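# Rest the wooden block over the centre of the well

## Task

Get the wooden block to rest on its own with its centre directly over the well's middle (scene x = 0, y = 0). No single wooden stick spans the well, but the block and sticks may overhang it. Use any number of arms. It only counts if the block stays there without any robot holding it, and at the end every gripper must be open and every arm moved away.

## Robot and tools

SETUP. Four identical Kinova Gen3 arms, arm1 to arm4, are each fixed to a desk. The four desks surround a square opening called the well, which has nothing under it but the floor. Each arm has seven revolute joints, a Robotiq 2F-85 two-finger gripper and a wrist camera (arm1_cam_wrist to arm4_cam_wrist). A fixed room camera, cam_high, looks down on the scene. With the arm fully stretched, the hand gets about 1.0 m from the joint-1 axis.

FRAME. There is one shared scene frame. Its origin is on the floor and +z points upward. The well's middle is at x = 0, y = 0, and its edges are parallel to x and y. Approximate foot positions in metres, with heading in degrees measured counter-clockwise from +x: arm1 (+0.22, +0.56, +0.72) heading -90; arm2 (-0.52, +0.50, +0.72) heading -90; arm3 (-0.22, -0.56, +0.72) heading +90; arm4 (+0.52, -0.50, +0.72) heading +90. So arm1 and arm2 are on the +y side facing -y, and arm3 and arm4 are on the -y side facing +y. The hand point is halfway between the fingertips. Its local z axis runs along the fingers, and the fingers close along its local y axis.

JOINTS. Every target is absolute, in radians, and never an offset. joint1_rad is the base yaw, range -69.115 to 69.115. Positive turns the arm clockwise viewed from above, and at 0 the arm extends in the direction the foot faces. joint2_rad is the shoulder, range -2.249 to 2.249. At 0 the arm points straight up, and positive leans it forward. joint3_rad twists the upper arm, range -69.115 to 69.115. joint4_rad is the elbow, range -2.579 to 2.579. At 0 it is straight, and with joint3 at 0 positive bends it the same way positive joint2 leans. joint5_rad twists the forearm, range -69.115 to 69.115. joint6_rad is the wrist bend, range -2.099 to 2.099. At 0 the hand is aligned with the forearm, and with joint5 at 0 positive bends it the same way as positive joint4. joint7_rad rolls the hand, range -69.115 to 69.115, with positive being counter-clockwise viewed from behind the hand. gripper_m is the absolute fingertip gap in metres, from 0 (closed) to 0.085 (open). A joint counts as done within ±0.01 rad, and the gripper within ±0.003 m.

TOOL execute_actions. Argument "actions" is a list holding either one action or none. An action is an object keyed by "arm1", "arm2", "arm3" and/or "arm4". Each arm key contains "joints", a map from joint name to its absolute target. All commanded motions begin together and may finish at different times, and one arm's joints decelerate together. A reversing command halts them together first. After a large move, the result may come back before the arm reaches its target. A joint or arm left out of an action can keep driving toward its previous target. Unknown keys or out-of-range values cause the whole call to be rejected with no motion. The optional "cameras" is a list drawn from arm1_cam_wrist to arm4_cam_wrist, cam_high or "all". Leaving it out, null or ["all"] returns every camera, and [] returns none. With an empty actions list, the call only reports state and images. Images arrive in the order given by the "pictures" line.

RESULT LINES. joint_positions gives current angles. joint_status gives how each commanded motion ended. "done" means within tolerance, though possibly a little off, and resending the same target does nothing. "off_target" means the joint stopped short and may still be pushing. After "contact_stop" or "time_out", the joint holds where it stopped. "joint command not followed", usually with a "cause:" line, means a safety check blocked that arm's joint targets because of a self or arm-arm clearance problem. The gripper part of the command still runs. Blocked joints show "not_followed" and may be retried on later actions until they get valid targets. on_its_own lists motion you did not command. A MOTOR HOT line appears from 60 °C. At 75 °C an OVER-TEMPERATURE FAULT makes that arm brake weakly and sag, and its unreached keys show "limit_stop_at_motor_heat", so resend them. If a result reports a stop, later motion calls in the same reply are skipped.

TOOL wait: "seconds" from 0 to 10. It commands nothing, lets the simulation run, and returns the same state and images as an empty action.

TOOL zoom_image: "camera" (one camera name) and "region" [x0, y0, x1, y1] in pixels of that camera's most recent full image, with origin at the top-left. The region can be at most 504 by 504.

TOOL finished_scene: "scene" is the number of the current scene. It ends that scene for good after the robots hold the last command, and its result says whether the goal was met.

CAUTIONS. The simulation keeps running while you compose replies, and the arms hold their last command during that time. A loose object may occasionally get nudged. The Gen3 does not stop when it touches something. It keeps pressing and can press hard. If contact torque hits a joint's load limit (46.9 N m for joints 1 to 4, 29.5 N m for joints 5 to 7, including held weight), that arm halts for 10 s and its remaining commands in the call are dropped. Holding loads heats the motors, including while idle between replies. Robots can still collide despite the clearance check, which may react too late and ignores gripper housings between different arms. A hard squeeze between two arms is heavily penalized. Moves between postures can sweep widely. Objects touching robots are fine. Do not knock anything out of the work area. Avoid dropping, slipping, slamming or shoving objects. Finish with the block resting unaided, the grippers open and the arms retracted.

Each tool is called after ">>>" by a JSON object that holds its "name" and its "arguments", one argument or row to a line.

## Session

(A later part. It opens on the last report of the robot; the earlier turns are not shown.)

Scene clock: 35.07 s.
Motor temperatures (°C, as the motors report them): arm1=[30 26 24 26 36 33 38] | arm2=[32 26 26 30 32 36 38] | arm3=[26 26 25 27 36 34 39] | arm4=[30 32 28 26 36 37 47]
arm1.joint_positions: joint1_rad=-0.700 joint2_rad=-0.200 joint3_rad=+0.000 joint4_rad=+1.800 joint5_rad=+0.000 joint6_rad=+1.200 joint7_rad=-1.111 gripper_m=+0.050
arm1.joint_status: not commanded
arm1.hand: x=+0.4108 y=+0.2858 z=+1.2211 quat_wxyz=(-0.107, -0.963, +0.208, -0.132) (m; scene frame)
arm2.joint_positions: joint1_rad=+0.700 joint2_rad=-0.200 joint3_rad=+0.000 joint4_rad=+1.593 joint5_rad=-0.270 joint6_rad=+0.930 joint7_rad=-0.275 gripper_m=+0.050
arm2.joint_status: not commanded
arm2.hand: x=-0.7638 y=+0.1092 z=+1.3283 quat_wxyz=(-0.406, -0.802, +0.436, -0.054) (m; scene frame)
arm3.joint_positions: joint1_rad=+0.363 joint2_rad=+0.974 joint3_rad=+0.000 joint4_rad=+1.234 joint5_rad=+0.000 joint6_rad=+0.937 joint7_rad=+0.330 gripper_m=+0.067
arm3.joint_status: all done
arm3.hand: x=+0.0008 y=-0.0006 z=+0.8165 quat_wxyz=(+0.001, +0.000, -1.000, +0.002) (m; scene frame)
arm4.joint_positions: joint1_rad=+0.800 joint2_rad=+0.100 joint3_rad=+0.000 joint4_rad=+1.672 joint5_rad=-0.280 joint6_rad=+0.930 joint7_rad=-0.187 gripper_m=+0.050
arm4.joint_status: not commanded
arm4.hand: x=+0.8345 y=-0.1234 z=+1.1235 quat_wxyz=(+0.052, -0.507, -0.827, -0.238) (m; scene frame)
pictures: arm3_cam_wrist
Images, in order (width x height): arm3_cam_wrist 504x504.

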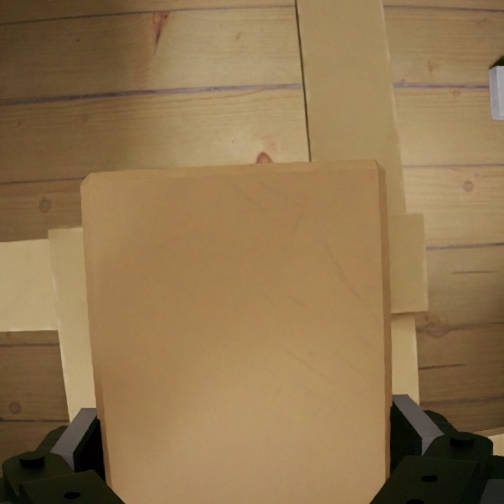

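>>> {"name": "execute_actions", "arguments": {
  "actions": [
    {"arm3":{"joints":{"joint2_rad":0.986,"joint6_rad":0.923}}}
  ],
  "cameras": []
}}

>>> {"name": "execute_actions", "arguments": {
  "actions": [
    {"arm3":{"joints":{"gripper_m":0.085}}}
  ],
  "cameras": []
}}

>>> {"name": "execute_actions", "arguments": {
  "actions": [
    {"arm3":{"joints":{"joint2_rad":0.0,"joint6_rad":1.8}}}
  ],
  "cameras": ["cam_high"]
}}

Scene clock: 35.83 s.
Motor temperatures (°C, as the motors report them): arm1=[30 26 24 26 36 33 38] | arm2=[32 26 26 30 32 36 38] | arm3=[26 26 25 27 36 34 39] | arm4=[30 32 28 26 36 37 47]
arm1.joint_positions: joint1_rad=-0.700 joint2_rad=-0.200 joint3_rad=+0.000 joint4_rad=+1.800 joint5_rad=+0.000 joint6_rad=+1.200 joint7_rad=-1.111 gripper_m=+0.050
arm1.joint_status: not commanded
arm1.hand: x=+0.4108 y=+0.2858 z=+1.2211 quat_wxyz=(-0.107, -0.963, +0.208, -0.132) (m; scene frame)
arm2.joint_positions: joint1_rad=+0.700 joint2_rad=-0.200 joint3_rad=+0.000 joint4_rad=+1.593 joint5_rad=-0.270 joint6_rad=+0.930 joint7_rad=-0.275 gripper_m=+0.050
arm2.joint_status: not commanded
arm2.hand: x=-0.7638 y=+0.1092 z=+1.3283 quat_wxyz=(-0.406, -0.802, +0.436, -0.054) (m; scene frame)
arm3.joint_positions: joint1_rad=+0.363 joint2_rad=+0.985 joint3_rad=+0.000 joint4_rad=+1.233 joint5_rad=+0.000 joint6_rad=+0.923 joint7_rad=+0.330 gripper_m=+0.067
arm3.joint_status: all done
arm3.hand: x=+0.0014 y=+0.0011 z=+0.8101 quat_wxyz=(+0.000, +0.000, -1.000, +0.000) (m; scene frame)
arm4.joint_positions: joint1_rad=+0.800 joint2_rad=+0.100 joint3_rad=+0.000 joint4_rad=+1.672 joint5_rad=-0.280 joint6_rad=+0.930 joint7_rad=-0.187 gripper_m=+0.050
arm4.joint_status: not commanded
arm4.hand: x=+0.8345 y=-0.1234 z=+1.1235 quat_wxyz=(+0.052, -0.507, -0.827, -0.238) (m; scene frame)
pictures: none
No camera images: the call's "cameras" was empty. Leave "cameras" out to get every camera's image.

Scene clock: 36.80 s.
Motor temperatures (°C, as the motors report them): arm1=[30 26 24 26 36 33 38] | arm2=[32 26 26 30 32 36 38] | arm3=[26 27 25 27 36 34 39] | arm4=[30 32 28 26 36 37 47]
arm1.joint_positions: joint1_rad=-0.700 joint2_rad=-0.200 joint3_rad=+0.000 joint4_rad=+1.800 joint5_rad=+0.000 joint6_rad=+1.200 joint7_rad=-1.111 gripper_m=+0.050
arm1.joint_status: not commanded
arm1.hand: x=+0.4108 y=+0.2858 z=+1.2211 quat_wxyz=(-0.107, -0.963, +0.208, -0.132) (m; scene frame)
arm2.joint_positions: joint1_rad=+0.700 joint2_rad=-0.200 joint3_rad=+0.000 joint4_rad=+1.593 joint5_rad=-0.270 joint6_rad=+0.930 joint7_rad=-0.275 gripper_m=+0.050
arm2.joint_status: not commanded
arm2.hand: x=-0.7638 y=+0.1092 z=+1.3283 quat_wxyz=(-0.406, -0.802, +0.436, -0.054) (m; scene frame)
arm3.joint_positions: joint1_rad=+0.363 joint2_rad=+0.986 joint3_rad=+0.000 joint4_rad=+1.233 joint5_rad=+0.000 joint6_rad=+0.923 joint7_rad=+0.330 gripper_m=+0.085
arm3.joint_status: all done
arm3.hand: x=+0.0013 y=+0.0008 z=+0.8094 quat_wxyz=(+0.001, +0.000, -1.000, +0.000) (m; scene frame)
arm4.joint_positions: joint1_rad=+0.800 joint2_rad=+0.100 joint3_rad=+0.000 joint4_rad=+1.672 joint5_rad=-0.280 joint6_rad=+0.930 joint7_rad=-0.187 gripper_m=+0.050
arm4.joint_status: not commanded
arm4.hand: x=+0.8345 y=-0.1234 z=+1.1235 quat_wxyz=(+0.052, -0.507, -0.827, -0.238) (m; scene frame)
pictures: none
No camera images: the call's "cameras" was empty. Leave "cameras" out to get every camera's image.

Scene clock: 39.20 s.
Motor temperatures (°C, as the motors report them): arm1=[30 26 24 26 36 33 38] | arm2=[32 26 26 30 32 36 38] | arm3=[26 27 25 27 36 34 39] | arm4=[30 32 28 26 36 37 47]
arm1.joint_positions: joint1_rad=-0.700 joint2_rad=-0.200 joint3_rad=+0.000 joint4_rad=+1.800 joint5_rad=+0.000 joint6_rad=+1.200 joint7_rad=-1.111 gripper_m=+0.050
arm1.joint_status: not commanded
arm1.hand: x=+0.4108 y=+0.2858 z=+1.2211 quat_wxyz=(-0.107, -0.963, +0.208, -0.132) (m; scene frame)
arm2.joint_positions: joint1_rad=+0.700 joint2_rad=-0.200 joint3_rad=+0.000 joint4_rad=+1.593 joint5_rad=-0.270 joint6_rad=+0.930 joint7_rad=-0.275 gripper_m=+0.050
arm2.joint_status: not commanded
arm2.hand: x=-0.7638 y=+0.1092 z=+1.3283 quat_wxyz=(-0.406, -0.802, +0.436, -0.054) (m; scene frame)
arm3.joint_positions: joint1_rad=+0.363 joint2_rad=+0.000 joint3_rad=+0.000 joint4_rad=+1.233 joint5_rad=+0.000 joint6_rad=+1.800 joint7_rad=+0.330 gripper_m=+0.085
arm3.joint_status: all done
arm3.hand: x=-0.0859 y=-0.2554 z=+1.2938 quat_wxyz=(-0.017, +0.000, -0.999, -0.051) (m; scene frame)
arm4.joint_positions: joint1_rad=+0.800 joint2_rad=+0.100 joint3_rad=+0.000 joint4_rad=+1.672 joint5_rad=-0.280 joint6_rad=+0.930 joint7_rad=-0.187 gripper_m=+0.050
arm4.joint_status: not commanded
arm4.hand: x=+0.8345 y=-0.1234 z=+1.1235 quat_wxyz=(+0.052, -0.507, -0.827, -0.238) (m; scene frame)
pictures: cam_high
Images, in order (width x height): cam_high 504x504.

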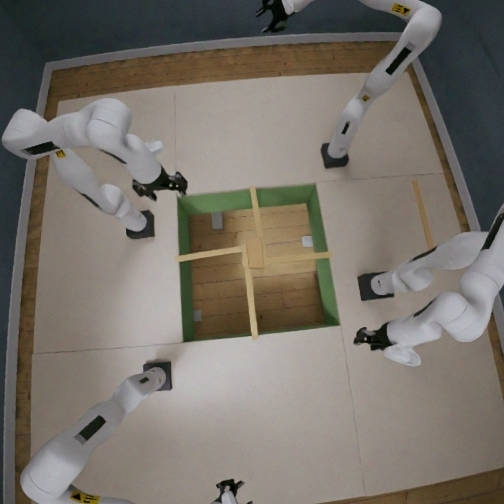

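>>> {"name": "finished_scene", "arguments": {
  "scene": 2
}}

The scene is finished: the task was done.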